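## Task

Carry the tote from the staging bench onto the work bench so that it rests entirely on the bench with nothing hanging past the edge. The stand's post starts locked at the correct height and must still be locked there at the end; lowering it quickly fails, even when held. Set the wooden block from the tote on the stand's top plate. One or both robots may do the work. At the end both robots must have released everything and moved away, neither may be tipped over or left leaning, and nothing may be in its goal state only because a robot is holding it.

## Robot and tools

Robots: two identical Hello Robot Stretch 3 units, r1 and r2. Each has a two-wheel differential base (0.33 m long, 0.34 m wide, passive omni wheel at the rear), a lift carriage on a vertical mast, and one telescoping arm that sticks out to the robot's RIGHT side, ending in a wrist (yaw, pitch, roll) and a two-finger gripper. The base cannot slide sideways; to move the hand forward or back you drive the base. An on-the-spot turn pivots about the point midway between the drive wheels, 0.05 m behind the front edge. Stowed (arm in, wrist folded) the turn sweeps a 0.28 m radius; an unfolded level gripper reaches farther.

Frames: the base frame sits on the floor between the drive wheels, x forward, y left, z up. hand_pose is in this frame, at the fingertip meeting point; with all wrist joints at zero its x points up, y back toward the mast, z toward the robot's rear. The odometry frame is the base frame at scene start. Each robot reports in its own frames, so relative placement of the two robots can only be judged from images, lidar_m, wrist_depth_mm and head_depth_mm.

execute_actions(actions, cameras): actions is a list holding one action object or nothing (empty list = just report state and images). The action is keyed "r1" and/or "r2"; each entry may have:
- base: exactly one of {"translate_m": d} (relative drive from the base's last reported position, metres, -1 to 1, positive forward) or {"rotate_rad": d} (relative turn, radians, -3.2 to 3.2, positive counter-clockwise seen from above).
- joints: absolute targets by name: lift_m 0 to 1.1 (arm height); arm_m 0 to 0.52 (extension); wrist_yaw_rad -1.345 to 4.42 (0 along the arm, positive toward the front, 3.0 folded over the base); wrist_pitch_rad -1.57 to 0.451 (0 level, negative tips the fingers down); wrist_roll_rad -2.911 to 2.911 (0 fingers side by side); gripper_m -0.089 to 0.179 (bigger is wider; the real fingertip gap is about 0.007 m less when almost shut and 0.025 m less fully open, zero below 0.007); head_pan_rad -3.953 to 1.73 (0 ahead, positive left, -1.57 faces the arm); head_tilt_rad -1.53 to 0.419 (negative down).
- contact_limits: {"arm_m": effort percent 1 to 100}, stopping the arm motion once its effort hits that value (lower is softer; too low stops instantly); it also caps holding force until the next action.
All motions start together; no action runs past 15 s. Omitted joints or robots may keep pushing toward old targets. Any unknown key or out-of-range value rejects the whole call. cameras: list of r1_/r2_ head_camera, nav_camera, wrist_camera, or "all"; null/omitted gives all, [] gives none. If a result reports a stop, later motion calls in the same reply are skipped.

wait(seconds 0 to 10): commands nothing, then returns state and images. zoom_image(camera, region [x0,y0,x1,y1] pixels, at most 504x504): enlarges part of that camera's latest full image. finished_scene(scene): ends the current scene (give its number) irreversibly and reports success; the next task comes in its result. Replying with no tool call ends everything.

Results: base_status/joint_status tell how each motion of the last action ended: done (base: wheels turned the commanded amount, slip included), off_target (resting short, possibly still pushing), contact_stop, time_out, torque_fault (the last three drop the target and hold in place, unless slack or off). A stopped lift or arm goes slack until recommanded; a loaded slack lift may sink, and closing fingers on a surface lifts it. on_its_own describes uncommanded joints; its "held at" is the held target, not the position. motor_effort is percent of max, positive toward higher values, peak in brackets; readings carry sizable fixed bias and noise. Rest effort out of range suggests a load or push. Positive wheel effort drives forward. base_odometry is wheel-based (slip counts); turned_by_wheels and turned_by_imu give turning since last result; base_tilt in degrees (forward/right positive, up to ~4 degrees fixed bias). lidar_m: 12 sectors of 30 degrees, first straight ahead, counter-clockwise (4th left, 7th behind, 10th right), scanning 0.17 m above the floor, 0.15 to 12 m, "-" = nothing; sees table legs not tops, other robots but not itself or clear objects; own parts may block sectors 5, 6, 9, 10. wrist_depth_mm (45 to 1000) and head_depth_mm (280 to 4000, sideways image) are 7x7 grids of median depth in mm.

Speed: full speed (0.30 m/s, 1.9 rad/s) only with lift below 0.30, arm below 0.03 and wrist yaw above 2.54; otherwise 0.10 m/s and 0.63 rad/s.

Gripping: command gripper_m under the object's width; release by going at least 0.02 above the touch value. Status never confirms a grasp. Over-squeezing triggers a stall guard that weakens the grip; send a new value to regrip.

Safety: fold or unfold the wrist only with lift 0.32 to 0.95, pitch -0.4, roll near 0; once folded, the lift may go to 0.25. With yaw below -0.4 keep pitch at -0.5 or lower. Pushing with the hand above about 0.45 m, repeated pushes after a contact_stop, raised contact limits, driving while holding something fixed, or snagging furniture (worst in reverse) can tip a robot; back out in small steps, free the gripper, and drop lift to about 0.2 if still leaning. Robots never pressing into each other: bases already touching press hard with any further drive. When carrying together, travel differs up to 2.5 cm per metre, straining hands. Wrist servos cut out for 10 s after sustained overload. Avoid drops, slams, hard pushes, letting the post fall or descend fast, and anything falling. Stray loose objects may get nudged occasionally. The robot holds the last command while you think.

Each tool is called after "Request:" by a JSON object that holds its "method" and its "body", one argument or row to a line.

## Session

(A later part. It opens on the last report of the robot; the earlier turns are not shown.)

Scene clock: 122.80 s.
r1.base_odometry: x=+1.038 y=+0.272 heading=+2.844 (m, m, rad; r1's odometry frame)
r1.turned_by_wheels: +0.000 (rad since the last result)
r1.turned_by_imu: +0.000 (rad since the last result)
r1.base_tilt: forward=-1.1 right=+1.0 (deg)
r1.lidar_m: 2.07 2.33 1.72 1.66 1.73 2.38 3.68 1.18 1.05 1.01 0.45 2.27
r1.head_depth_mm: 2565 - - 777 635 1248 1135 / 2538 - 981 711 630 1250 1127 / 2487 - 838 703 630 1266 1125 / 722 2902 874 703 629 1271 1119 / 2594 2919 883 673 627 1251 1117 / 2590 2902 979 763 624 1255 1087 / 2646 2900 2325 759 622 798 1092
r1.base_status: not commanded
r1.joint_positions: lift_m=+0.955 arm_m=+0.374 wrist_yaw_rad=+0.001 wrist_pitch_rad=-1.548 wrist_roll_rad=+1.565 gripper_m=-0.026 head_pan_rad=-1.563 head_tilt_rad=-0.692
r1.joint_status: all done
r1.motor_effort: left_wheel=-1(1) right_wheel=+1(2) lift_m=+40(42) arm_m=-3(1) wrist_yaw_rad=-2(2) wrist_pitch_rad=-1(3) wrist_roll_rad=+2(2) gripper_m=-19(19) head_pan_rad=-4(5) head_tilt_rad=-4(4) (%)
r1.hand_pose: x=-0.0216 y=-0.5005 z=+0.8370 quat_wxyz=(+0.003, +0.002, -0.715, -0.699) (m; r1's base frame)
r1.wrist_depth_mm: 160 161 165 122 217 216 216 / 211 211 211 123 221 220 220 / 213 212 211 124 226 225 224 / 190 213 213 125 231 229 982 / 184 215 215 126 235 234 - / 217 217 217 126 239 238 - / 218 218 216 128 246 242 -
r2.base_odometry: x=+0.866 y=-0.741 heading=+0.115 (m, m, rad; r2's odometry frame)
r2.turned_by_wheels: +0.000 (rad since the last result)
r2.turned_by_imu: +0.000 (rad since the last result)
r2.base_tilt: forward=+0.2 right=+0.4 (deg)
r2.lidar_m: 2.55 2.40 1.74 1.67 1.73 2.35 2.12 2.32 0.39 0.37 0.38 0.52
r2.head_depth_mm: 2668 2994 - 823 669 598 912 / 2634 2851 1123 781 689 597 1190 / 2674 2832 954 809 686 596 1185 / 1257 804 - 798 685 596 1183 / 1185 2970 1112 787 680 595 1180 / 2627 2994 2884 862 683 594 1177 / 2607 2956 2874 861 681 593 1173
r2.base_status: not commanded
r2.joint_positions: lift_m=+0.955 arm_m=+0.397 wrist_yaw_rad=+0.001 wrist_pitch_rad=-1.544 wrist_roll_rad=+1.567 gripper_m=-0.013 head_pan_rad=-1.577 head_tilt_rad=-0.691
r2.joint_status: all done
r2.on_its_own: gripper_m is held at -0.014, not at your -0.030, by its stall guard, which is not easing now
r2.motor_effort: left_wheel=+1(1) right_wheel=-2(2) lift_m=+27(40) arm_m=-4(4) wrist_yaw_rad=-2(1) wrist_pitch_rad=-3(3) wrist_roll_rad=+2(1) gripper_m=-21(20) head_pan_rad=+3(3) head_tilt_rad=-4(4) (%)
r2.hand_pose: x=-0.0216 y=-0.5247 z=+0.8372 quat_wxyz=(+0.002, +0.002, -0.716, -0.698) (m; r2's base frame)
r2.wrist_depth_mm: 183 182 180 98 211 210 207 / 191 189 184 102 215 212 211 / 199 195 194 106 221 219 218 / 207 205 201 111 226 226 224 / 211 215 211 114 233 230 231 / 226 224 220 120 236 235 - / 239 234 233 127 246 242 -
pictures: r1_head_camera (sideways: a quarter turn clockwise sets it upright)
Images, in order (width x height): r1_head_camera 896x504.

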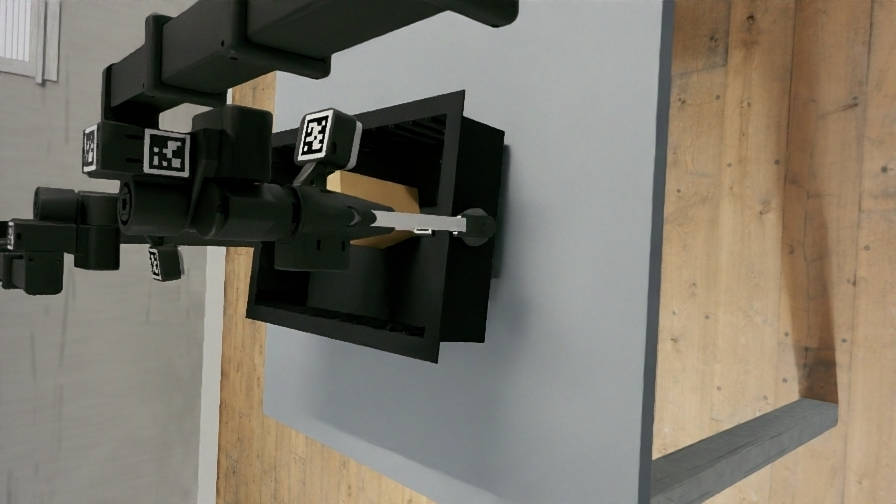

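Request:
{"method": "execute_actions", "body": {
  "actions": [
    {"r1":{"joints":{"lift_m":0.943}},"r2":{"joints":{"lift_m":0.941}}}
  ],
  "cameras": []
}}

Request:
{"method": "execute_actions", "body": {
  "actions": [
    {"r1":{"joints":{"lift_m":0.933}},"r2":{"joints":{"lift_m":0.930}}}
  ],
  "cameras": []
}}

Request:
{"method": "execute_actions", "body": {
  "actions": [
    {"r1":{"joints":{"gripper_m":0.085}},"r2":{"joints":{"gripper_m":0.085}}}
  ],
  "cameras": []
}}

Request:
{"method": "execute_actions", "body": {
  "actions": [
    {"r1":{"joints":{"lift_m":1.06}},"r2":{"joints":{"lift_m":1.06}}}
  ],
  "cameras": ["r1_wrist_camera","r1_head_camera","r2_wrist_camera"]
}}

Scene clock: 127.07 s.
r1.base_odometry: x=+1.038 y=+0.272 heading=+2.844 (m, m, rad; r1's odometry frame)
r1.turned_by_wheels: +0.000 (rad since the last result)
r1.turned_by_imu: +0.001 (rad since the last result)
r1.base_tilt: forward=-1.0 right=+1.0 (deg)
r1.lidar_m: 2.06 2.33 1.72 1.66 1.73 2.38 3.68 1.18 1.05 1.01 0.45 2.27
r1.head_depth_mm: 2565 2757 - 764 625 1248 1126 / 2545 - 958 713 632 1251 1120 / 2494 - 865 752 629 1265 1129 / 736 2826 909 702 628 1270 1117 / 2602 2865 892 677 627 1263 1123 / 2577 2904 982 762 626 1253 1083 / 2640 2898 2383 760 623 802 1089
r1.base_status: not commanded
r1.joint_positions: lift_m=+0.943 arm_m=+0.374 wrist_yaw_rad=+0.001 wrist_pitch_rad=-1.548 wrist_roll_rad=+1.565 gripper_m=-0.026 head_pan_rad=-1.563 head_tilt_rad=-0.692
r1.joint_status: all done
r1.motor_effort: left_wheel=-1(1) right_wheel=+1(2) lift_m=+40(41) arm_m=-3(4) wrist_yaw_rad=-1(1) wrist_pitch_rad=-1(1) wrist_roll_rad=+2(1) gripper_m=-19(19) head_pan_rad=-5(4) head_tilt_rad=-5(4) (%)
r1.hand_pose: x=-0.0216 y=-0.5005 z=+0.8250 quat_wxyz=(+0.003, +0.002, -0.715, -0.699) (m; r1's base frame)
r1.wrist_depth_mm: 162 162 165 122 206 205 204 / 211 211 210 123 210 209 208 / 213 212 211 124 214 213 212 / 190 214 213 125 218 217 217 / 183 215 215 125 223 221 997 / 219 218 217 126 227 226 - / 219 219 218 127 234 231 -
r2.base_odometry: x=+0.866 y=-0.741 heading=+0.115 (m, m, rad; r2's odometry frame)
r2.turned_by_wheels: +0.000 (rad since the last result)
r2.turned_by_imu: -0.001 (rad since the last result)
r2.base_tilt: forward=+0.5 right=+0.7 (deg)
r2.lidar_m: 2.54 2.40 1.74 1.67 1.73 2.35 2.12 2.33 0.39 0.37 0.38 0.52
r2.head_depth_mm: 2673 3006 - - 668 597 914 / 2645 2882 1127 781 684 598 1189 / 2628 2904 - 821 687 594 1182 / 2527 829 - 817 675 596 1182 / 1217 2947 2864 809 684 593 1175 / 2623 2961 2877 859 683 593 1173 / 2626 2915 2833 859 682 592 1171
r2.base_status: not commanded
r2.joint_positions: lift_m=+0.941 arm_m=+0.397 wrist_yaw_rad=+0.001 wrist_pitch_rad=-1.544 wrist_roll_rad=+1.567 gripper_m=-0.013 head_pan_rad=-1.577 head_tilt_rad=-0.691
r2.joint_status: all done
r2.on_its_own: gripper_m is held at -0.014, not at your -0.030, by its stall guard, which is not easing now
r2.motor_effort: left_wheel=+1(1) right_wheel=-2(2) lift_m=+28(28) arm_m=-4(4) wrist_yaw_rad=-1(1) wrist_pitch_rad=-2(2) wrist_roll_rad=+1(2) gripper_m=-20(21) head_pan_rad=+3(3) head_tilt_rad=-4(5) (%)
r2.hand_pose: x=-0.0216 y=-0.5248 z=+0.8231 quat_wxyz=(+0.002, +0.002, -0.716, -0.698) (m; r2's base frame)
r2.wrist_depth_mm: 181 182 181 99 197 195 194 / 191 189 186 103 202 199 197 / 198 196 194 107 206 205 203 / 207 204 203 111 212 211 208 / 211 212 209 115 218 217 214 / 226 222 220 119 223 221 222 / 236 233 231 127 232 228 230
pictures: none
No camera images: the call's "cameras" was empty. Leave "cameras" out to get every camera's image.

Scene clock: 127.90 s.
r1.base_odometry: x=+1.038 y=+0.272 heading=+2.844 (m, m, rad; r1's odometry frame)
r1.turned_by_wheels: +0.000 (rad since the last result)
r1.turned_by_imu: +0.000 (rad since the last result)
r1.base_tilt: forward=-1.1 right=+1.0 (deg)
r1.lidar_m: 2.06 2.33 1.72 1.66 1.73 2.37 3.69 1.18 1.05 1.01 0.45 2.27
r1.head_depth_mm: 2567 2841 - 753 619 1249 1128 / 2595 - 998 716 631 1251 1133 / 2513 - - 762 631 1272 1125 / 740 2833 917 766 629 1259 1121 / 2599 2920 924 699 628 1257 1119 / 2607 2924 983 762 623 1252 1088 / 2634 2940 2357 759 622 804 1091
r1.base_status: not commanded
r1.joint_positions: lift_m=+0.933 arm_m=+0.374 wrist_yaw_rad=+0.001 wrist_pitch_rad=-1.551 wrist_roll_rad=+1.567 gripper_m=-0.026 head_pan_rad=-1.563 head_tilt_rad=-0.692
r1.joint_status: all done
r1.motor_effort: left_wheel=-1(1) right_wheel=+1(1) lift_m=+34(40) arm_m=-2(3) wrist_yaw_rad=-1(1) wrist_pitch_rad=+0(1) wrist_roll_rad=+1(2) gripper_m=-19(19) head_pan_rad=-5(4) head_tilt_rad=-4(4) (%)
r1.hand_pose: x=-0.0216 y=-0.4998 z=+0.8153 quat_wxyz=(+0.002, +0.002, -0.714, -0.700) (m; r1's base frame)
r1.wrist_depth_mm: 171 170 175 114 197 196 195 / 204 202 201 117 201 199 199 / 207 207 206 119 205 204 203 / 189 212 210 121 209 207 208 / 183 216 215 123 213 212 212 / 222 220 220 126 217 216 217 / 225 224 224 129 224 221 -
r2.base_odometry: x=+0.866 y=-0.741 heading=+0.115 (m, m, rad; r2's odometry frame)
r2.turned_by_wheels: +0.000 (rad since the last result)
r2.turned_by_imu: +0.000 (rad since the last result)
r2.base_tilt: forward=+0.2 right=+0.3 (deg)
r2.lidar_m: 2.55 2.40 1.74 1.67 1.73 2.36 2.13 2.33 0.39 0.37 0.38 0.52
r2.head_depth_mm: 2666 2977 3197 - 659 597 915 / 2666 2960 1074 781 688 597 1183 / 2630 2862 - 827 685 595 1177 / 2552 818 1629 814 684 595 1182 / 1217 2884 2870 829 684 595 1175 / 2645 2968 2895 861 683 595 1173 / 2656 2929 2858 862 682 594 1177
r2.base_status: not commanded
r2.joint_positions: lift_m=+0.930 arm_m=+0.397 wrist_yaw_rad=+0.002 wrist_pitch_rad=-1.544 wrist_roll_rad=+1.564 gripper_m=-0.013 head_pan_rad=-1.577 head_tilt_rad=-0.691
r2.joint_status: all done
r2.on_its_own: gripper_m is held at -0.014, not at your -0.030, by its stall guard, which is not easing now
r2.motor_effort: left_wheel=+2(1) right_wheel=-2(2) lift_m=+27(30) arm_m=-4(4) wrist_yaw_rad=-2(2) wrist_pitch_rad=-2(2) wrist_roll_rad=+3(3) gripper_m=-21(21) head_pan_rad=+3(3) head_tilt_rad=-4(5) (%)
r2.hand_pose: x=-0.0216 y=-0.5248 z=+0.8122 quat_wxyz=(+0.003, +0.003, -0.716, -0.698) (m; r2's base frame)
r2.wrist_depth_mm: 167 175 181 106 188 185 183 / 198 196 193 109 192 190 188 / 203 201 199 112 196 194 192 / 208 207 204 114 202 200 197 / 212 213 209 117 207 204 203 / 219 217 215 120 211 211 209 / 227 224 222 125 219 215 214
pictures: none
No camera images: the call's "cameras" was empty. Leave "cameras" out to get every camera's image.

Scene clock: 129.50 s.
r1.base_odometry: x=+1.038 y=+0.272 heading=+2.844 (m, m, rad; r1's odometry frame)
r1.turned_by_wheels: +0.000 (rad since the last result)
r1.turned_by_imu: +0.000 (rad since the last result)
r1.base_tilt: forward=-1.1 right=+0.9 (deg)
r1.lidar_m: 2.07 2.33 1.72 1.66 1.73 2.38 3.68 1.18 1.05 1.01 0.45 2.27
r1.head_depth_mm: 2555 2843 - 755 618 1249 1136 / 2589 - 1002 713 632 1241 1119 / 2485 - - 760 630 1260 1123 / 738 2816 919 763 630 1262 1117 / 2571 2884 919 699 627 1262 1120 / 2590 2961 979 761 624 1248 1086 / 2649 2927 2359 762 621 799 1094
r1.base_status: not commanded
r1.joint_positions: lift_m=+0.933 arm_m=+0.374 wrist_yaw_rad=+0.001 wrist_pitch_rad=-1.544 wrist_roll_rad=+1.567 gripper_m=+0.085 head_pan_rad=-1.563 head_tilt_rad=-0.692
r1.joint_status: all done
r1.motor_effort: left_wheel=-2(2) right_wheel=+2(1) lift_m=+35(35) arm_m=-3(3) wrist_yaw_rad=-1(2) wrist_pitch_rad=-3(4) wrist_roll_rad=+1(1) gripper_m=+0(81) head_pan_rad=-4(5) head_tilt_rad=-4(3) (%)
r1.hand_pose: x=-0.0216 y=-0.5015 z=+0.8151 quat_wxyz=(+0.002, +0.002, -0.716, -0.698) (m; r1's base frame)
r1.wrist_depth_mm: 170 167 174 114 197 195 194 / 205 204 201 116 201 199 198 / 209 207 205 118 205 202 201 / 188 211 210 121 208 207 205 / 181 215 214 123 212 210 211 / 223 221 218 126 218 215 215 / 227 226 224 129 223 219 219
r2.base_odometry: x=+0.866 y=-0.741 heading=+0.115 (m, m, rad; r2's odometry frame)
r2.turned_by_wheels: +0.000 (rad since the last result)
r2.turned_by_imu: +0.000 (rad since the last result)
r2.base_tilt: forward=+0.5 right=+0.5 (deg)
r2.lidar_m: 2.55 2.40 1.74 1.67 1.73 2.34 2.12 2.33 0.39 0.37 0.38 0.52
r2.head_depth_mm: 2661 3004 3269 - 660 596 912 / 2639 2925 1069 781 688 596 1182 / 2674 2840 - 832 686 596 1183 / 2504 818 1633 813 675 596 1180 / 1216 2936 2928 827 684 596 1176 / 2660 2929 2861 860 686 594 1172 / 2628 2915 2831 863 680 593 1179
r2.base_status: not commanded
r2.joint_positions: lift_m=+0.930 arm_m=+0.397 wrist_yaw_rad=+0.002 wrist_pitch_rad=-1.542 wrist_roll_rad=+1.565 gripper_m=+0.085 head_pan_rad=-1.577 head_tilt_rad=-0.691
r2.joint_status: all done
r2.motor_effort: left_wheel=+1(1) right_wheel=-2(2) lift_m=+28(27) arm_m=-4(4) wrist_yaw_rad=-2(2) wrist_pitch_rad=-3(3) wrist_roll_rad=+2(3) gripper_m=+0(80) head_pan_rad=+3(3) head_tilt_rad=-5(4) (%)
r2.hand_pose: x=-0.0216 y=-0.5251 z=+0.8121 quat_wxyz=(+0.003, +0.002, -0.717, -0.697) (m; r2's base frame)
r2.wrist_depth_mm: 167 173 181 106 186 186 183 / 199 196 195 109 192 190 187 / 204 200 199 112 197 194 193 / 209 208 204 115 202 200 197 / 212 213 210 118 207 204 202 / 223 220 215 121 214 210 208 / 228 226 222 125 218 217 215
pictures: none
No camera images: the call's "cameras" was empty. Leave "cameras" out to get every camera's image.

Scene clock: 131.50 s.
r1.base_odometry: x=+1.038 y=+0.272 heading=+2.844 (m, m, rad; r1's odometry frame)
r1.turned_by_wheels: +0.000 (rad since the last result)
r1.turned_by_imu: +0.000 (rad since the last result)
r1.base_tilt: forward=-1.1 right=+0.9 (deg)
r1.lidar_m: 2.07 2.33 1.72 1.66 1.73 2.38 3.68 1.18 1.05 1.01 0.45 2.27
r1.head_depth_mm: 2603 2880 1001 780 635 1251 1131 / 2685 2890 964 717 632 1251 1132 / - 2876 913 750 630 1270 1124 / 1359 2868 938 727 630 1265 1117 / 2575 2949 916 700 625 1267 1115 / 2602 2879 983 767 624 1259 1080 / 2601 2942 2360 762 623 799 1091
r1.base_status: not commanded
r1.joint_positions: lift_m=+1.060 arm_m=+0.374 wrist_yaw_rad=+0.001 wrist_pitch_rad=-1.544 wrist_roll_rad=+1.567 gripper_m=+0.085 head_pan_rad=-1.563 head_tilt_rad=-0.692
r1.joint_status: all done
r1.motor_effort: left_wheel=-2(2) right_wheel=+1(1) lift_m=+45(48) arm_m=-3(2) wrist_yaw_rad=-2(1) wrist_pitch_rad=-3(3) wrist_roll_rad=+1(1) gripper_m=+1(1) head_pan_rad=-5(5) head_tilt_rad=-4(4) (%)
r1.hand_pose: x=-0.0216 y=-0.5015 z=+0.9417 quat_wxyz=(+0.002, +0.002, -0.716, -0.698) (m; r1's base frame)
r1.wrist_depth_mm: 327 322 239 318 319 317 - / 298 304 323 321 325 325 - / 340 334 334 331 330 328 - / 220 256 340 338 336 337 - / 224 349 347 346 344 - - / 359 357 353 352 353 - - / 325 320 302 314 357 - -
r2.base_odometry: x=+0.866 y=-0.741 heading=+0.115 (m, m, rad; r2's odometry frame)
r2.turned_by_wheels: +0.000 (rad since the last result)
r2.turned_by_imu: +0.000 (rad since the last result)
r2.base_tilt: forward=+0.3 right=+0.5 (deg)
r2.lidar_m: 2.54 2.40 1.74 1.67 1.73 2.35 2.12 2.32 0.39 0.37 0.38 0.52
r2.head_depth_mm: - 3086 2909 871 689 596 911 / 2766 3028 2908 814 688 597 1182 / - - 996 830 686 595 1185 / 715 - 971 802 684 597 1177 / 2674 2972 2909 831 683 596 1177 / 2605 2991 2853 860 683 593 1177 / 2630 2948 2845 863 680 594 1176
r2.base_status: not commanded
r2.joint_positions: lift_m=+1.060 arm_m=+0.397 wrist_yaw_rad=+0.002 wrist_pitch_rad=-1.543 wrist_roll_rad=+1.565 gripper_m=+0.085 head_pan_rad=-1.577 head_tilt_rad=-0.691
r2.joint_status: all done
r2.motor_effort: left_wheel=+1(1) right_wheel=-2(2) lift_m=+46(49) arm_m=-4(4) wrist_yaw_rad=-2(2) wrist_pitch_rad=-3(3) wrist_roll_rad=+2(2) gripper_m=+0(0) head_pan_rad=+3(3) head_tilt_rad=-5(5) (%)
r2.hand_pose: x=-0.0216 y=-0.5250 z=+0.9415 quat_wxyz=(+0.003, +0.002, -0.717, -0.697) (m; r2's base frame)
r2.wrist_depth_mm: 319 237 233 232 309 310 - / 297 318 320 315 318 314 - / 338 337 329 326 323 321 - / 343 341 341 331 334 331 - / 228 308 348 345 343 344 - / 337 359 354 350 353 - - / 283 280 275 273 363 - -
pictures: r1_head_camera (sideways: a quarter turn clockwise sets it upright), r1_wrist_camera, r2_wrist_camera
Images, in order (width x height): r1_head_camera 896x504, r1_wrist_camera 644x364, r2_wrist_camera 644x364.

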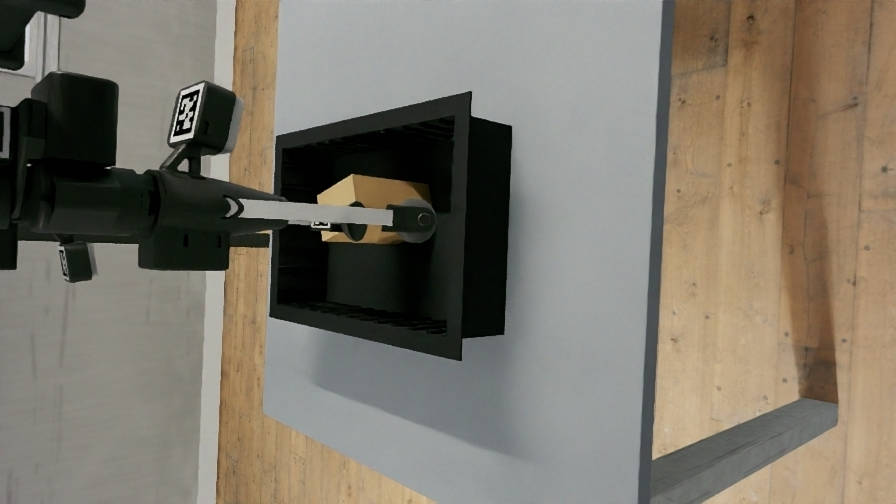

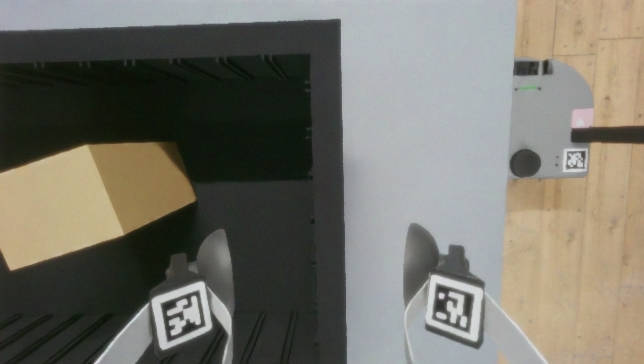

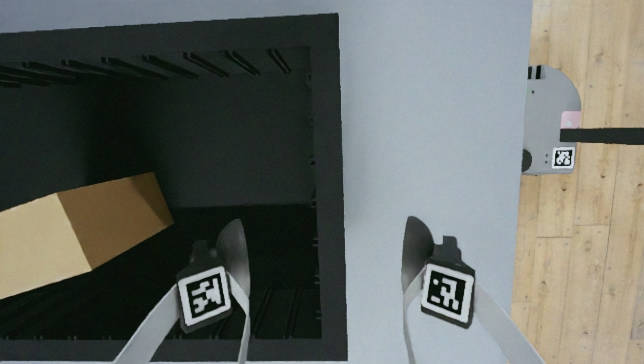

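Request:
{"method": "execute_actions", "body": {
  "actions": [
    {"r1":{"base":{"translate_m":-0.08},"joints":{"lift_m":1.09,"arm_m":0.3,"wrist_yaw_rad":0.3,"wrist_pitch_rad":-0.7,"wrist_roll_rad":0,"gripper_m":0.13}},"r2":{"base":{"translate_m":0.4},"joints":{"arm_m":0.0,"head_pan_rad":-0.35,"head_tilt_rad":-0.15}}}
  ],
  "cameras": ["r1_wrist_camera","r2_head_camera"]
}}

Scene clock: 147.20 s.
r1.base_odometry: x=+1.114 y=+0.249 heading=+2.844 (m, m, rad; r1's odometry frame)
r1.turned_by_wheels: +0.000 (rad since the last result)
r1.turned_by_imu: +0.002 (rad since the last result)
r1.base_tilt: forward=-1.1 right=+0.9 (deg)
r1.lidar_m: 2.15 2.34 1.72 1.66 1.73 2.38 3.60 1.10 1.05 1.01 0.50 0.52
r1.head_depth_mm: 2597 2878 1009 778 636 1246 1133 / 2636 2837 1004 774 634 1243 1122 / - 2903 957 711 631 1264 1126 / - 2966 916 756 628 1270 1120 / 2586 2860 947 695 625 1269 1123 / 2619 2914 942 695 625 1256 1112 / 2639 2929 979 759 622 1254 1070
r1.base_status: done
r1.joint_positions: lift_m=+1.090 arm_m=+0.300 wrist_yaw_rad=+0.297 wrist_pitch_rad=-0.716 wrist_roll_rad=+0.007 gripper_m=+0.130 head_pan_rad=-1.563 head_tilt_rad=-0.692
r1.joint_status: all done
r1.motor_effort: left_wheel=-1(7) right_wheel=+2(3) lift_m=+46(47) arm_m=-4(8) wrist_yaw_rad=+3(5) wrist_pitch_rad=+7(7) wrist_roll_rad=-3(3) gripper_m=+0(82) head_pan_rad=-4(5) head_tilt_rad=-5(5) (%)
r1.hand_pose: x=+0.0304 y=-0.6150 z=+1.0422 quat_wxyz=(+0.690, +0.343, -0.620, -0.149) (m; r1's base frame)
r1.wrist_depth_mm: - - - - - - - / - - - - - - - / - - 682 673 681 - - / - - 580 542 493 588 584 / - 526 490 514 495 523 509 / - - 441 337 437 - 455 / 433 - 408 317 396 405 414
r2.base_odometry: x=+1.263 y=-0.695 heading=+0.115 (m, m, rad; r2's odometry frame)
r2.turned_by_wheels: +0.000 (rad since the last result)
r2.turned_by_imu: -0.003 (rad since the last result)
r2.base_tilt: forward=+0.3 right=+0.4 (deg)
r2.lidar_m: 2.16 2.42 1.74 1.68 1.73 2.36 2.52 0.53 0.38 0.37 0.38 0.51
r2.head_depth_mm: 2344 3869 - - - 2484 750 / 2358 3687 3862 3895 3956 2473 750 / 2351 3481 3644 3740 3762 2484 778 / 2375 3354 3513 3531 3675 2478 1786 / 2377 3202 3318 3416 3425 2286 1773 / 2371 3153 3186 3237 3347 2467 1768 / 2363 2974 3021 3111 3237 2454 1781
r2.base_status: done
r2.joint_positions: lift_m=+1.060 arm_m=+0.000 wrist_yaw_rad=+0.002 wrist_pitch_rad=-1.544 wrist_roll_rad=+1.566 gripper_m=+0.085 head_pan_rad=-0.357 head_tilt_rad=-0.161
r2.joint_status: all done
r2.motor_effort: left_wheel=+1(5) right_wheel=-1(3) lift_m=+46(45) arm_m=-6(6) wrist_yaw_rad=-2(2) wrist_pitch_rad=-3(3) wrist_roll_rad=+2(2) gripper_m=+0(0) head_pan_rad=+3(41) head_tilt_rad=+5(35) (%)
r2.hand_pose: x=-0.0216 y=-0.1279 z=+0.9416 quat_wxyz=(+0.003, +0.002, -0.716, -0.698) (m; r2's base frame)
r2.wrist_depth_mm: 325 325 - - - - - / 330 335 - - - - - / 341 341 - - - - - / 352 351 - - - - - / 358 364 - - - - - / 373 370 - - - - - / 381 382 - - - - -
pictures: r1_wrist_camera, r2_head_camera (sideways: a quarter turn clockwise sets it upright)
Images, in order (width x height): r1_wrist_camera 644x364, r2_head_camera 896x504.

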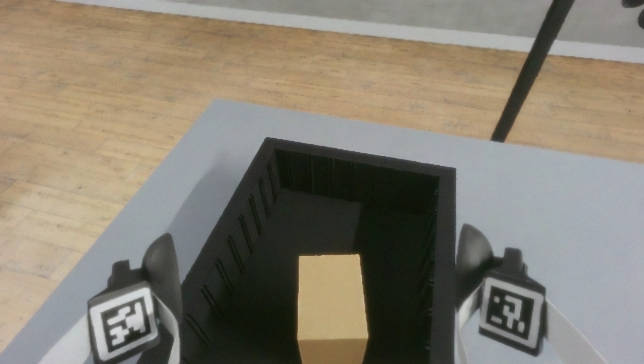

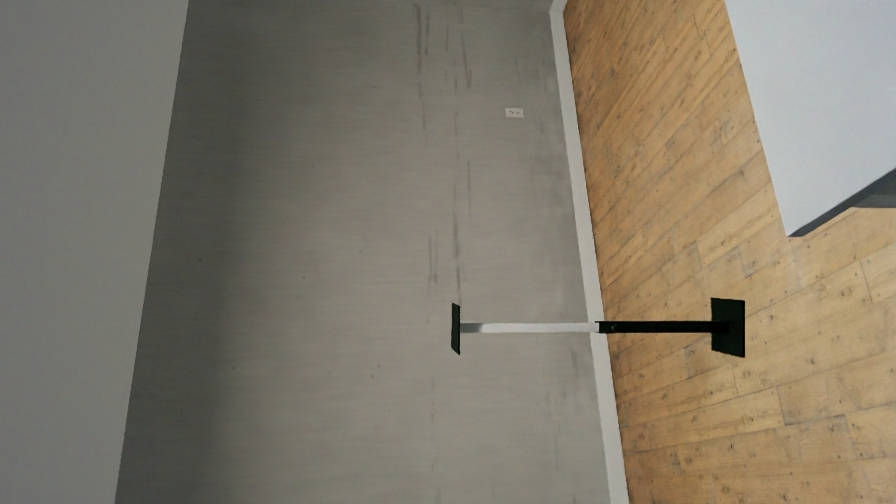

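Request:
{"method": "execute_actions", "body": {
  "actions": [
    {"r1":{"joints":{"lift_m":0.94,"arm_m":0.33,"wrist_pitch_rad":-0.55}}}
  ],
  "cameras": ["r1_wrist_camera","r1_head_camera"]
}}

Scene clock: 157.43 s.
r1.base_odometry: x=+1.114 y=+0.249 heading=+2.844 (m, m, rad; r1's odometry frame)
r1.turned_by_wheels: +0.000 (rad since the last result)
r1.turned_by_imu: +0.001 (rad since the last result)
r1.base_tilt: forward=-1.1 right=+1.0 (deg)
r1.lidar_m: 2.15 2.32 1.72 1.66 1.73 2.38 3.60 1.10 1.05 1.01 0.50 0.52
r1.head_depth_mm: 2498 2784 - 752 620 1250 1131 / 2494 - 957 773 634 1249 1130 / 2589 - 914 711 632 1268 1129 / 2591 2820 759 757 627 1259 1127 / 2607 2913 916 698 625 1264 1116 / 2609 2923 944 696 623 1261 1115 / 2592 2912 975 763 625 1250 1068
r1.base_status: not commanded
r1.joint_positions: lift_m=+0.940 arm_m=+0.330 wrist_yaw_rad=+0.297 wrist_pitch_rad=-0.567 wrist_roll_rad=+0.007 gripper_m=+0.130 head_pan_rad=-1.563 head_tilt_rad=-0.692
r1.joint_status: all done
r1.motor_effort: left_wheel=-1(2) right_wheel=+2(2) lift_m=+36(38) arm_m=+4(3) wrist_yaw_rad=+3(4) wrist_pitch_rad=+8(9) wrist_roll_rad=-3(2) gripper_m=+0(0) head_pan_rad=-5(6) head_tilt_rad=-4(4) (%)
r1.hand_pose: x=+0.0379 y=-0.6690 z=+0.9208 quat_wxyz=(+0.699, +0.296, -0.644, -0.097) (m; r1's base frame)
r1.wrist_depth_mm: - - - - - - - / - - - - - - - / - - 592 580 574 - - / - 479 389 422 381 428 462 / 421 400 372 396 392 382 390 / 353 - 336 202 339 - 340 / 313 - 303 177 298 217 299
r2.base_odometry: x=+1.263 y=-0.695 heading=+0.115 (m, m, rad; r2's odometry frame)
r2.turned_by_wheels: +0.000 (rad since the last result)
r2.turned_by_imu: -0.001 (rad since the last result)
r2.base_tilt: forward=+0.3 right=+0.4 (deg)
r2.lidar_m: 2.16 2.41 1.75 1.67 1.73 2.35 2.51 0.53 0.38 0.37 0.38 0.51
r2.head_depth_mm: 2339 3906 - - - 2498 752 / 2323 3728 3776 3886 3875 2466 750 / 2361 3517 3642 3717 3703 2490 778 / 2363 3359 3503 3567 3637 2470 1786 / 2348 3253 3259 3398 3403 2322 1795 / 2374 3094 3153 3240 3298 2437 1789 / 2370 2979 3068 3132 3199 2430 1775
r2.base_status: not commanded
r2.joint_positions: lift_m=+1.060 arm_m=+0.000 wrist_yaw_rad=+0.002 wrist_pitch_rad=-1.544 wrist_roll_rad=+1.566 gripper_m=+0.085 head_pan_rad=-0.357 head_tilt_rad=-0.161
r2.joint_status: not commanded
r2.motor_effort: left_wheel=+1(1) right_wheel=-1(1) lift_m=+46(45) arm_m=-6(6) wrist_yaw_rad=-2(2) wrist_pitch_rad=-3(3) wrist_roll_rad=+2(2) gripper_m=+0(0) head_pan_rad=+3(3) head_tilt_rad=+5(6) (%)
r2.hand_pose: x=-0.0216 y=-0.1279 z=+0.9416 quat_wxyz=(+0.003, +0.002, -0.716, -0.698) (m; r2's base frame)
r2.wrist_depth_mm: 324 327 - - - - - / 334 336 - - - - - / 341 345 - - - - - / 351 347 - - - - - / 362 361 - - - - - / 377 370 - - - - - / 382 384 - - - - -
pictures: r1_head_camera (sideways: a quarter turn clockwise sets it upright), r1_wrist_camera
Images, in order (width x height): r1_head_camera 896x504, r1_wrist_camera 644x364.

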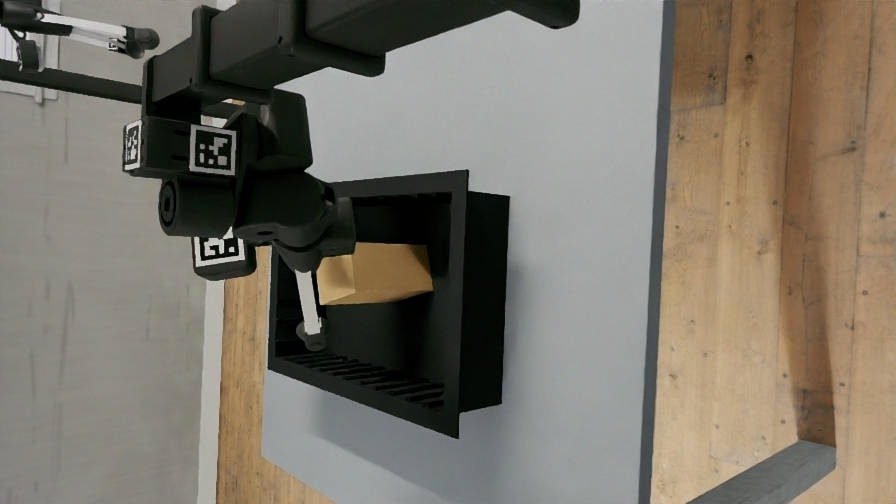

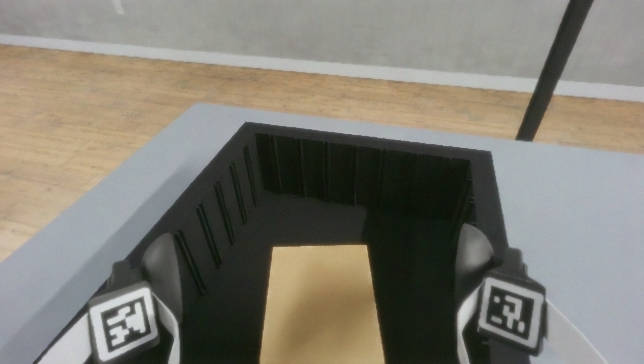

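Centred. Lower.

Request:
{"method": "execute_actions", "body": {
  "actions": [
    {"r1":{"joints":{"lift_m":0.855}},"r2":{"joints":{"head_pan_rad":-2.05,"head_tilt_rad":-0.55}}}
  ],
  "cameras": ["r1_wrist_camera","r1_head_camera","r2_head_camera"]
}}

Scene clock: 161.40 s.
r1.base_odometry: x=+1.114 y=+0.249 heading=+2.844 (m, m, rad; r1's odometry frame)
r1.turned_by_wheels: +0.000 (rad since the last result)
r1.turned_by_imu: +0.001 (rad since the last result)
r1.base_tilt: forward=-1.0 right=+0.9 (deg)
r1.lidar_m: 2.15 2.33 1.72 1.66 1.73 2.38 3.60 1.10 1.05 1.01 0.50 0.52
r1.head_depth_mm: 2500 2949 1049 - - - 1134 / 2529 2894 - 762 632 1249 1127 / 2612 2898 - 706 632 1271 1127 / 2572 2864 915 693 628 1266 1119 / 2608 2884 944 694 626 1254 1116 / 2663 2932 942 694 623 1254 1116 / 2628 2956 977 761 622 1252 1071
r1.base_status: not commanded
r1.joint_positions: lift_m=+0.855 arm_m=+0.330 wrist_yaw_rad=+0.297 wrist_pitch_rad=-0.567 wrist_roll_rad=+0.007 gripper_m=+0.130 head_pan_rad=-1.563 head_tilt_rad=-0.692
r1.joint_status: all done
r1.motor_effort: left_wheel=-2(1) right_wheel=+1(1) lift_m=+36(36) arm_m=+4(4) wrist_yaw_rad=+4(4) wrist_pitch_rad=+8(8) wrist_roll_rad=-2(3) gripper_m=+0(0) head_pan_rad=-5(5) head_tilt_rad=-4(6) (%)
r1.hand_pose: x=+0.0379 y=-0.6691 z=+0.8359 quat_wxyz=(+0.699, +0.296, -0.644, -0.096) (m; r1's base frame)
r1.wrist_depth_mm: - - - - - - - / - - 353 343 321 459 - / - 254 326 355 344 262 395 / 323 235 299 140 316 214 326 / 185 234 127 118 262 186 268 / 188 - 121 115 228 - 143 / 186 - 206 137 207 199 126
r2.base_odometry: x=+1.263 y=-0.695 heading=+0.115 (m, m, rad; r2's odometry frame)
r2.turned_by_wheels: +0.000 (rad since the last result)
r2.turned_by_imu: -0.001 (rad since the last result)
r2.base_tilt: forward=+0.2 right=+0.4 (deg)
r2.lidar_m: 2.16 2.41 1.75 1.68 1.73 2.36 2.52 0.53 0.38 0.37 0.38 0.51
r2.head_depth_mm: 3573 3805 - - 779 1454 1183 / 3353 3587 - - - - 1236 / 3127 3365 - - - - - / 2965 3215 - - - - - / 2820 3028 - - - - - / 2650 2833 - - - - - / 2495 1344 2910 - - - -
r2.base_status: not commanded
r2.joint_positions: lift_m=+1.060 arm_m=+0.000 wrist_yaw_rad=+0.002 wrist_pitch_rad=-1.544 wrist_roll_rad=+1.566 gripper_m=+0.085 head_pan_rad=-2.043 head_tilt_rad=-0.543
r2.joint_status: all done
r2.motor_effort: left_wheel=+1(1) right_wheel=-1(1) lift_m=+45(46) arm_m=-6(6) wrist_yaw_rad=-2(2) wrist_pitch_rad=-2(3) wrist_roll_rad=+2(2) gripper_m=+1(0) head_pan_rad=-3(40) head_tilt_rad=-3(30) (%)
r2.hand_pose: x=-0.0216 y=-0.1279 z=+0.9416 quat_wxyz=(+0.003, +0.002, -0.716, -0.698) (m; r2's base frame)
r2.wrist_depth_mm: 323 326 - - - - - / 332 333 - - - - - / 342 340 - - - - - / 350 348 - - - - - / 365 358 - - - - - / 367 370 - - - - - / 385 382 - - - - -
pictures: r1_head_camera (sideways: a quarter turn clockwise sets it upright), r1_wrist_camera, r2_head_camera (sideways: a quarter turn clockwise sets it upright)
Images, in order (width x height): r1_head_camera 896x504, r1_wrist_camera 644x364, r2_head_camera 896x504.

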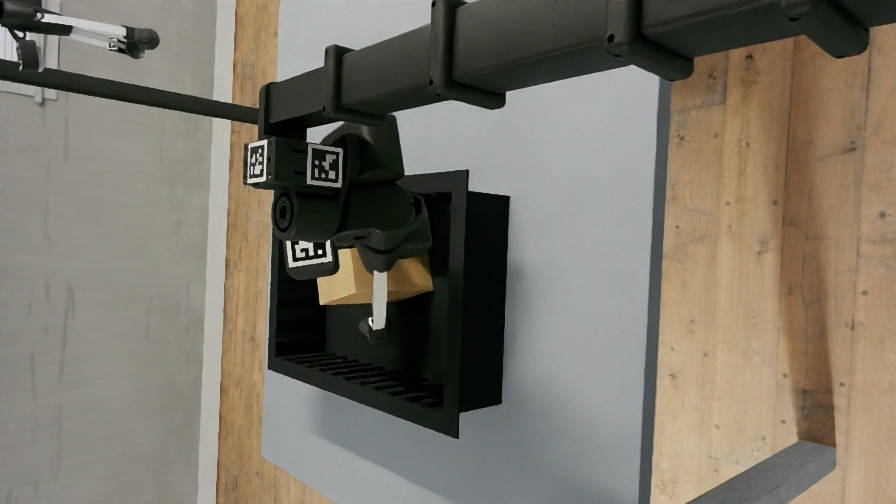

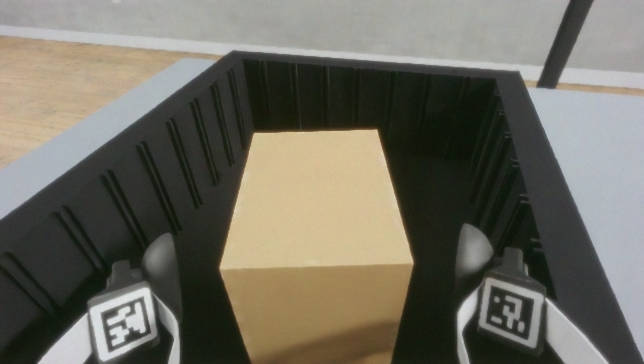

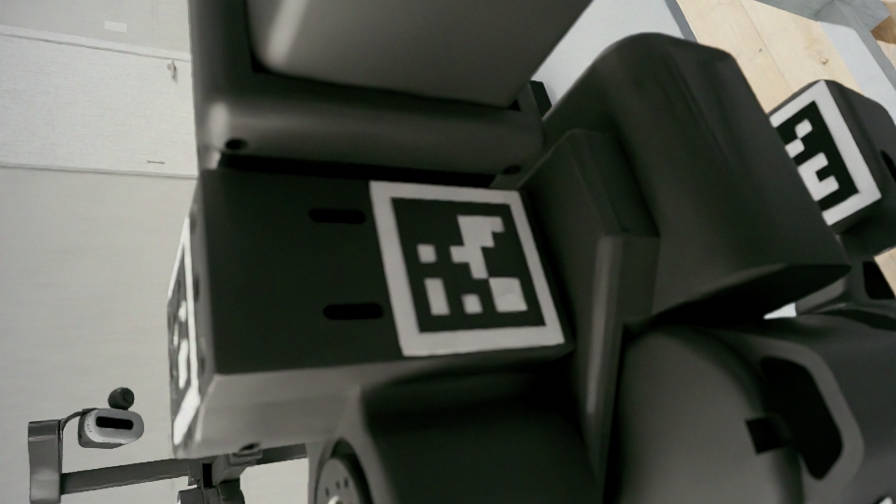

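Request:
{"method": "execute_actions", "body": {
  "actions": [
    {"r1":{"joints":{"lift_m":0.847,"gripper_m":0.025}}}
  ],
  "cameras": []
}}

Request:
{"method": "execute_actions", "body": {
  "actions": [
    {"r1":{"joints":{"lift_m":1.095}}}
  ],
  "cameras": ["r1_wrist_camera","r1_head_camera"]
}}

Scene clock: 173.57 s.
r1.base_odometry: x=+1.114 y=+0.249 heading=+2.844 (m, m, rad; r1's odometry frame)
r1.turned_by_wheels: +0.000 (rad since the last result)
r1.turned_by_imu: +0.001 (rad since the last result)
r1.base_tilt: forward=-1.1 right=+1.0 (deg)
r1.lidar_m: 2.14 2.32 1.72 1.66 1.73 2.38 3.60 1.10 1.05 1.01 0.50 0.52
r1.head_depth_mm: 2511 2907 1027 - - - 1151 / 2517 2872 - 762 626 1245 1125 / 2575 2918 - 705 632 1267 1117 / 2569 2906 915 691 628 1264 1126 / 2606 2858 941 695 627 1261 1116 / 2633 2858 936 696 627 1251 1120 / 2637 2926 980 761 623 1251 1072
r1.base_status: not commanded
r1.joint_positions: lift_m=+0.847 arm_m=+0.330 wrist_yaw_rad=+0.297 wrist_pitch_rad=-0.567 wrist_roll_rad=+0.007 gripper_m=+0.026 head_pan_rad=-1.563 head_tilt_rad=-0.692
r1.joint_status: all done
r1.motor_effort: left_wheel=-1(2) right_wheel=+2(2) lift_m=+36(36) arm_m=+4(5) wrist_yaw_rad=+3(3) wrist_pitch_rad=+8(8) wrist_roll_rad=-2(3) gripper_m=-16(90) head_pan_rad=-5(5) head_tilt_rad=-4(6) (%)
r1.hand_pose: x=+0.0379 y=-0.6691 z=+0.8279 quat_wxyz=(+0.699, +0.296, -0.644, -0.097) (m; r1's base frame)
r1.wrist_depth_mm: - - - - - - - / - - 339 336 319 303 - / - 249 298 155 341 245 383 / 194 234 286 127 303 213 303 / 185 240 112 107 114 197 159 / 189 231 117 118 118 179 130 / 195 208 175 140 195 155 118
r2.base_odometry: x=+1.263 y=-0.695 heading=+0.115 (m, m, rad; r2's odometry frame)
r2.turned_by_wheels: +0.000 (rad since the last result)
r2.turned_by_imu: -0.001 (rad since the last result)
r2.base_tilt: forward=+0.2 right=+0.4 (deg)
r2.lidar_m: 2.16 2.42 1.75 1.68 1.74 2.35 2.52 0.53 0.38 0.37 0.38 0.51
r2.head_depth_mm: 3561 3763 - - 781 1450 1187 / 3362 3553 - - - - 1243 / 3127 3382 - - - - - / 3019 3225 - - - - - / 2840 3017 - - - - - / 2657 2839 - - - - - / 2451 1329 2934 - - - -
r2.base_status: not commanded
r2.joint_positions: lift_m=+1.060 arm_m=+0.000 wrist_yaw_rad=+0.002 wrist_pitch_rad=-1.544 wrist_roll_rad=+1.566 gripper_m=+0.085 head_pan_rad=-2.043 head_tilt_rad=-0.543
r2.joint_status: not commanded
r2.motor_effort: left_wheel=+1(1) right_wheel=-1(1) lift_m=+46(45) arm_m=-6(6) wrist_yaw_rad=-2(1) wrist_pitch_rad=-3(3) wrist_roll_rad=+2(2) gripper_m=+1(1) head_pan_rad=-3(3) head_tilt_rad=-5(3) (%)
r2.hand_pose: x=-0.0216 y=-0.1279 z=+0.9416 quat_wxyz=(+0.003, +0.002, -0.716, -0.698) (m; r2's base frame)
r2.wrist_depth_mm: 326 323 - - - - - / 333 331 - - - - - / 343 339 - - - - - / 352 351 - - - - - / 361 360 - - - - - / 373 367 - - - - - / 384 379 - - - - -
pictures: none
No camera images: the call's "cameras" was empty. Leave "cameras" out to get every camera's image.

Scene clock: 176.67 s.
r1.base_odometry: x=+1.114 y=+0.249 heading=+2.844 (m, m, rad; r1's odometry frame)
r1.turned_by_wheels: +0.000 (rad since the last result)
r1.turned_by_imu: +0.001 (rad since the last result)
r1.base_tilt: forward=-1.1 right=+1.0 (deg)
r1.lidar_m: 2.14 2.33 1.71 1.66 1.73 2.39 3.60 1.10 1.05 1.01 0.50 0.52
r1.head_depth_mm: 2535 2870 1008 778 634 1254 1127 / 2608 2898 997 775 632 1246 1128 / - 2942 955 714 630 1270 1127 / - 581 936 766 628 1267 1128 / 2586 2851 946 694 627 1261 1126 / 2584 2862 943 696 623 1259 1112 / 2595 2923 982 762 620 1250 1068
r1.base_status: not commanded
r1.joint_positions: lift_m=+1.095 arm_m=+0.330 wrist_yaw_rad=+0.297 wrist_pitch_rad=-0.587 wrist_roll_rad=+0.007 gripper_m=+0.026 head_pan_rad=-1.563 head_tilt_rad=-0.692
r1.joint_status: all done
r1.motor_effort: left_wheel=-1(2) right_wheel=+2(1) lift_m=+49(51) arm_m=+3(4) wrist_yaw_rad=+4(3) wrist_pitch_rad=+18(18) wrist_roll_rad=-3(2) gripper_m=-15(16) head_pan_rad=-5(4) head_tilt_rad=-4(6) (%)
r1.hand_pose: x=+0.0370 y=-0.6660 z=+1.0714 quat_wxyz=(+0.698, +0.302, -0.641, -0.104) (m; r1's base frame)
r1.wrist_depth_mm: - - - - - - - / - - - - - - - / - - - - - - - / - - 682 139 - - - / - - 121 119 445 586 582 / - 525 125 124 125 513 508 / - 467 133 131 391 451 451
r2.base_odometry: x=+1.263 y=-0.695 heading=+0.115 (m, m, rad; r2's odometry frame)
r2.turned_by_wheels: +0.000 (rad since the last result)
r2.turned_by_imu: -0.001 (rad since the last result)
r2.base_tilt: forward=+0.4 right=+0.5 (deg)
r2.lidar_m: 2.16 2.41 1.74 1.68 1.74 2.36 2.52 0.53 0.38 0.37 0.38 0.51
r2.head_depth_mm: 3539 3945 - - 778 1460 1184 / 3416 3651 - - - - 1241 / 3166 3366 - - - - - / 3012 3180 - - - - - / 2816 858 - - - - - / 2574 831 - - - - - / 1216 2712 2895 - - - -
r2.base_status: not commanded
r2.joint_positions: lift_m=+1.060 arm_m=+0.000 wrist_yaw_rad=+0.002 wrist_pitch_rad=-1.544 wrist_roll_rad=+1.566 gripper_m=+0.085 head_pan_rad=-2.043 head_tilt_rad=-0.543
r2.joint_status: not commanded
r2.motor_effort: left_wheel=+1(1) right_wheel=-1(1) lift_m=+45(45) arm_m=-6(6) wrist_yaw_rad=-2(2) wrist_pitch_rad=-2(3) wrist_roll_rad=+2(2) gripper_m=+0(0) head_pan_rad=-3(4) head_tilt_rad=-4(3) (%)
r2.hand_pose: x=-0.0216 y=-0.1279 z=+0.9416 quat_wxyz=(+0.003, +0.002, -0.716, -0.698) (m; r2's base frame)
r2.wrist_depth_mm: 326 329 - - - - - / 333 331 - - - - - / 343 342 - - - - - / 350 349 - - - - - / 361 363 - - - - - / 374 368 - - - - - / 383 381 - - - - -
pictures: r1_head_camera (sideways: a quarter turn clockwise sets it upright), r1_wrist_camera
Images, in order (width x height): r1_head_camera 896x504, r1_wrist_camera 644x364.

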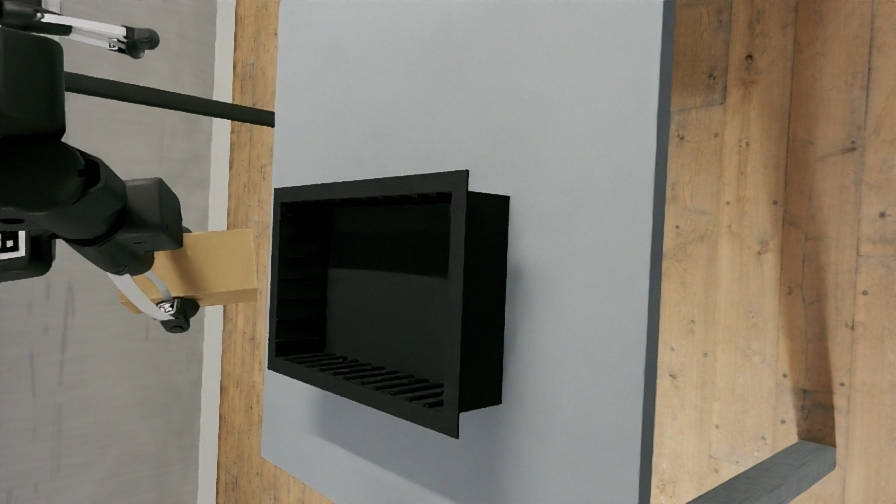

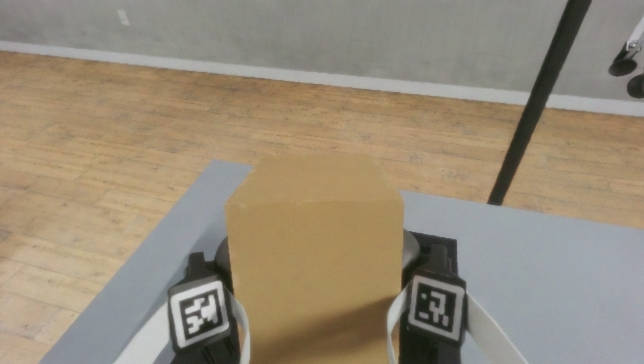

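Request:
{"method": "execute_actions", "body": {
  "actions": [
    {"r1":{"base":{"rotate_rad":0.035},"joints":{"gripper_m":0.016}}}
  ],
  "cameras": []
}}

Request:
{"method": "execute_actions", "body": {
  "actions": [
    {"r1":{"base":{"translate_m":-1.0},"joints":{"wrist_pitch_rad":-0.45,"wrist_yaw_rad":0.15}},"r2":{"base":{"translate_m":0.8},"joints":{"head_pan_rad":-0.4,"head_tilt_rad":-0.2}}}
  ],
  "cameras": ["r1_wrist_camera"]
}}

Scene clock: 181.60 s.
r1.base_odometry: x=+1.114 y=+0.249 heading=+2.879 (m, m, rad; r1's odometry frame)
r1.turned_by_wheels: +0.035 (rad since the last result)
r1.turned_by_imu: +0.036 (rad since the last result)
r1.base_tilt: forward=-1.1 right=+1.0 (deg)
r1.lidar_m: 2.15 2.25 1.71 1.66 1.74 2.48 3.61 1.10 1.04 1.01 0.50 2.34
r1.head_depth_mm: 2409 2892 1006 777 635 1254 1132 / 2632 2828 1005 777 633 1247 1122 / - 2962 913 710 631 1240 1114 / - 583 941 764 629 1258 1116 / 2635 2874 920 700 628 1262 1114 / 2628 2932 982 698 623 1258 1117 / 2646 2941 1020 761 624 1255 1089
r1.base_status: done
r1.joint_positions: lift_m=+1.095 arm_m=+0.330 wrist_yaw_rad=+0.299 wrist_pitch_rad=-0.587 wrist_roll_rad=+0.007 gripper_m=+0.017 head_pan_rad=-1.563 head_tilt_rad=-0.692
r1.joint_status: all done
r1.motor_effort: left_wheel=-1(10) right_wheel=+1(8) lift_m=+49(49) arm_m=+4(4) wrist_yaw_rad=+2(3) wrist_pitch_rad=+18(18) wrist_roll_rad=-3(2) gripper_m=-18(62) head_pan_rad=-5(4) head_tilt_rad=-4(6) (%)
r1.hand_pose: x=+0.0373 y=-0.6659 z=+1.0714 quat_wxyz=(+0.698, +0.303, -0.641, -0.103) (m; r1's base frame)
r1.wrist_depth_mm: - - - - - - - / - - - - - - - / - - - - - - - / - - 698 139 - - - / - - 121 119 450 598 578 / - 540 124 125 125 500 510 / - 466 134 131 434 452 448
r2.base_odometry: x=+1.263 y=-0.695 heading=+0.115 (m, m, rad; r2's odometry frame)
r2.turned_by_wheels: +0.000 (rad since the last result)
r2.turned_by_imu: -0.001 (rad since the last result)
r2.base_tilt: forward=+0.2 right=+0.6 (deg)
r2.lidar_m: 2.16 2.41 1.75 1.68 1.73 2.35 2.51 0.53 0.38 0.37 0.38 0.51
r2.head_depth_mm: 3523 3861 - - 780 1451 1187 / 3377 3602 - - - - 1237 / 3176 3403 - - - - - / 3008 3201 - - - - - / 2788 852 - - - - - / 2603 847 - - - - - / 1224 2683 2893 - - - -
r2.base_status: not commanded
r2.joint_positions: lift_m=+1.060 arm_m=+0.000 wrist_yaw_rad=+0.002 wrist_pitch_rad=-1.544 wrist_roll_rad=+1.566 gripper_m=+0.085 head_pan_rad=-2.043 head_tilt_rad=-0.543
r2.joint_status: not commanded
r2.motor_effort: left_wheel=+1(1) right_wheel=-1(1) lift_m=+46(45) arm_m=-6(6) wrist_yaw_rad=-2(2) wrist_pitch_rad=-2(2) wrist_roll_rad=+2(2) gripper_m=+0(0) head_pan_rad=-3(3) head_tilt_rad=-4(3) (%)
r2.hand_pose: x=-0.0216 y=-0.1279 z=+0.9416 quat_wxyz=(+0.003, +0.002, -0.716, -0.698) (m; r2's base frame)
r2.wrist_depth_mm: 326 329 - - - - - / 332 331 - - - - - / 338 344 - - - - - / 349 348 - - - - - / 363 361 - - - - - / 375 367 - - - - - / 387 380 - - - - -
pictures: none
No camera images: the call's "cameras" was empty. Leave "cameras" out to get every camera's image.

Scene clock: 192.93 s.
r1.base_odometry: x=+2.080 y=-0.011 heading=+2.879 (m, m, rad; r1's odometry frame)
r1.turned_by_wheels: +0.000 (rad since the last result)
r1.turned_by_imu: +0.011 (rad since the last result)
r1.base_tilt: forward=-1.2 right=+0.9 (deg)
r1.lidar_m: 3.12 2.30 1.75 1.71 1.81 2.57 2.62 1.65 0.32 0.32 1.02 1.38
r1.head_depth_mm: 2530 2798 2444 1865 1560 1300 1126 / 2524 2808 2434 1887 1496 1250 1130 / - 2945 996 776 630 571 1084 / 2493 595 993 766 630 569 1120 / 2588 2894 986 766 626 569 1121 / 2616 2898 981 762 623 1204 1118 / 2602 2943 979 761 622 1204 1120
r1.base_status: done
r1.joint_positions: lift_m=+1.095 arm_m=+0.330 wrist_yaw_rad=+0.153 wrist_pitch_rad=-0.493 wrist_roll_rad=+0.007 gripper_m=+0.017 head_pan_rad=-1.563 head_tilt_rad=-0.692
r1.joint_status: all done
r1.motor_effort: left_wheel=-2(8) right_wheel=+2(5) lift_m=+49(49) arm_m=+3(4) wrist_yaw_rad=-3(7) wrist_pitch_rad=+21(22) wrist_roll_rad=-2(2) gripper_m=-18(18) head_pan_rad=-5(4) head_tilt_rad=-5(5) (%)
r1.hand_pose: x=+0.0110 y=-0.6866 z=+1.0909 quat_wxyz=(+0.695, +0.224, -0.673, -0.121) (m; r1's base frame)
r1.wrist_depth_mm: - - - - - - - / - - - - - - - / - - - - - - - / - - - 139 - - - / 696 683 121 119 - - - / 582 577 125 124 125 - - / 504 498 133 131 468 - -
r2.base_odometry: x=+2.058 y=-0.604 heading=+0.115 (m, m, rad; r2's odometry frame)
r2.turned_by_wheels: +0.000 (rad since the last result)
r2.turned_by_imu: -0.004 (rad since the last result)
r2.base_tilt: forward=+0.3 right=+0.4 (deg)
r2.lidar_m: 2.46 2.43 1.76 1.69 1.74 2.36 1.47 0.51 0.36 0.36 3.19 1.40
r2.head_depth_mm: 2663 3021 3167 3259 3369 2284 1697 / 2635 2830 2949 3085 3153 2292 1682 / 2576 2683 2747 2893 3033 2297 1680 / 2420 2554 2648 2747 2850 2075 1563 / 2337 2414 2511 2627 2727 2257 1688 / 2234 2291 2390 2478 2544 2264 1676 / 2121 2194 2288 2365 2440 2269 1671
r2.base_status: done
r2.joint_positions: lift_m=+1.060 arm_m=+0.000 wrist_yaw_rad=+0.002 wrist_pitch_rad=-1.544 wrist_roll_rad=+1.566 gripper_m=+0.085 head_pan_rad=-0.407 head_tilt_rad=-0.211
r2.joint_status: all done
r2.motor_effort: left_wheel=+1(6) right_wheel=-1(2) lift_m=+46(46) arm_m=-6(6) wrist_yaw_rad=-2(3) wrist_pitch_rad=-3(3) wrist_roll_rad=+2(1) gripper_m=+0(1) head_pan_rad=+4(42) head_tilt_rad=+5(27) (%)
r2.hand_pose: x=-0.0216 y=-0.1279 z=+0.9416 quat_wxyz=(+0.003, +0.002, -0.716, -0.698) (m; r2's base frame)
r2.wrist_depth_mm: 325 325 - - - - 1000 / 331 329 - - - - - / 345 339 - - - - - / - - - - - - - / - - - - - - - / - - - - - - - / - - - - - - -
pictures: r1_wrist_camera
Images, in order (width x height): r1_wrist_camera 644x364.

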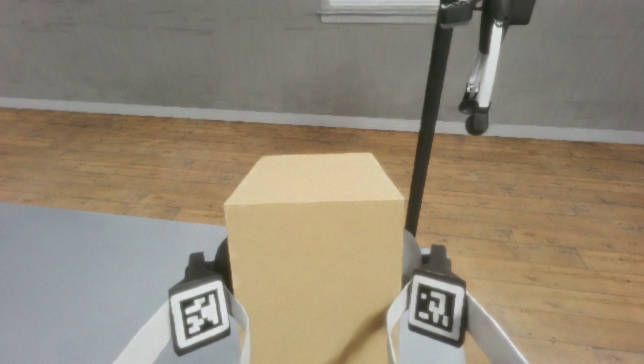

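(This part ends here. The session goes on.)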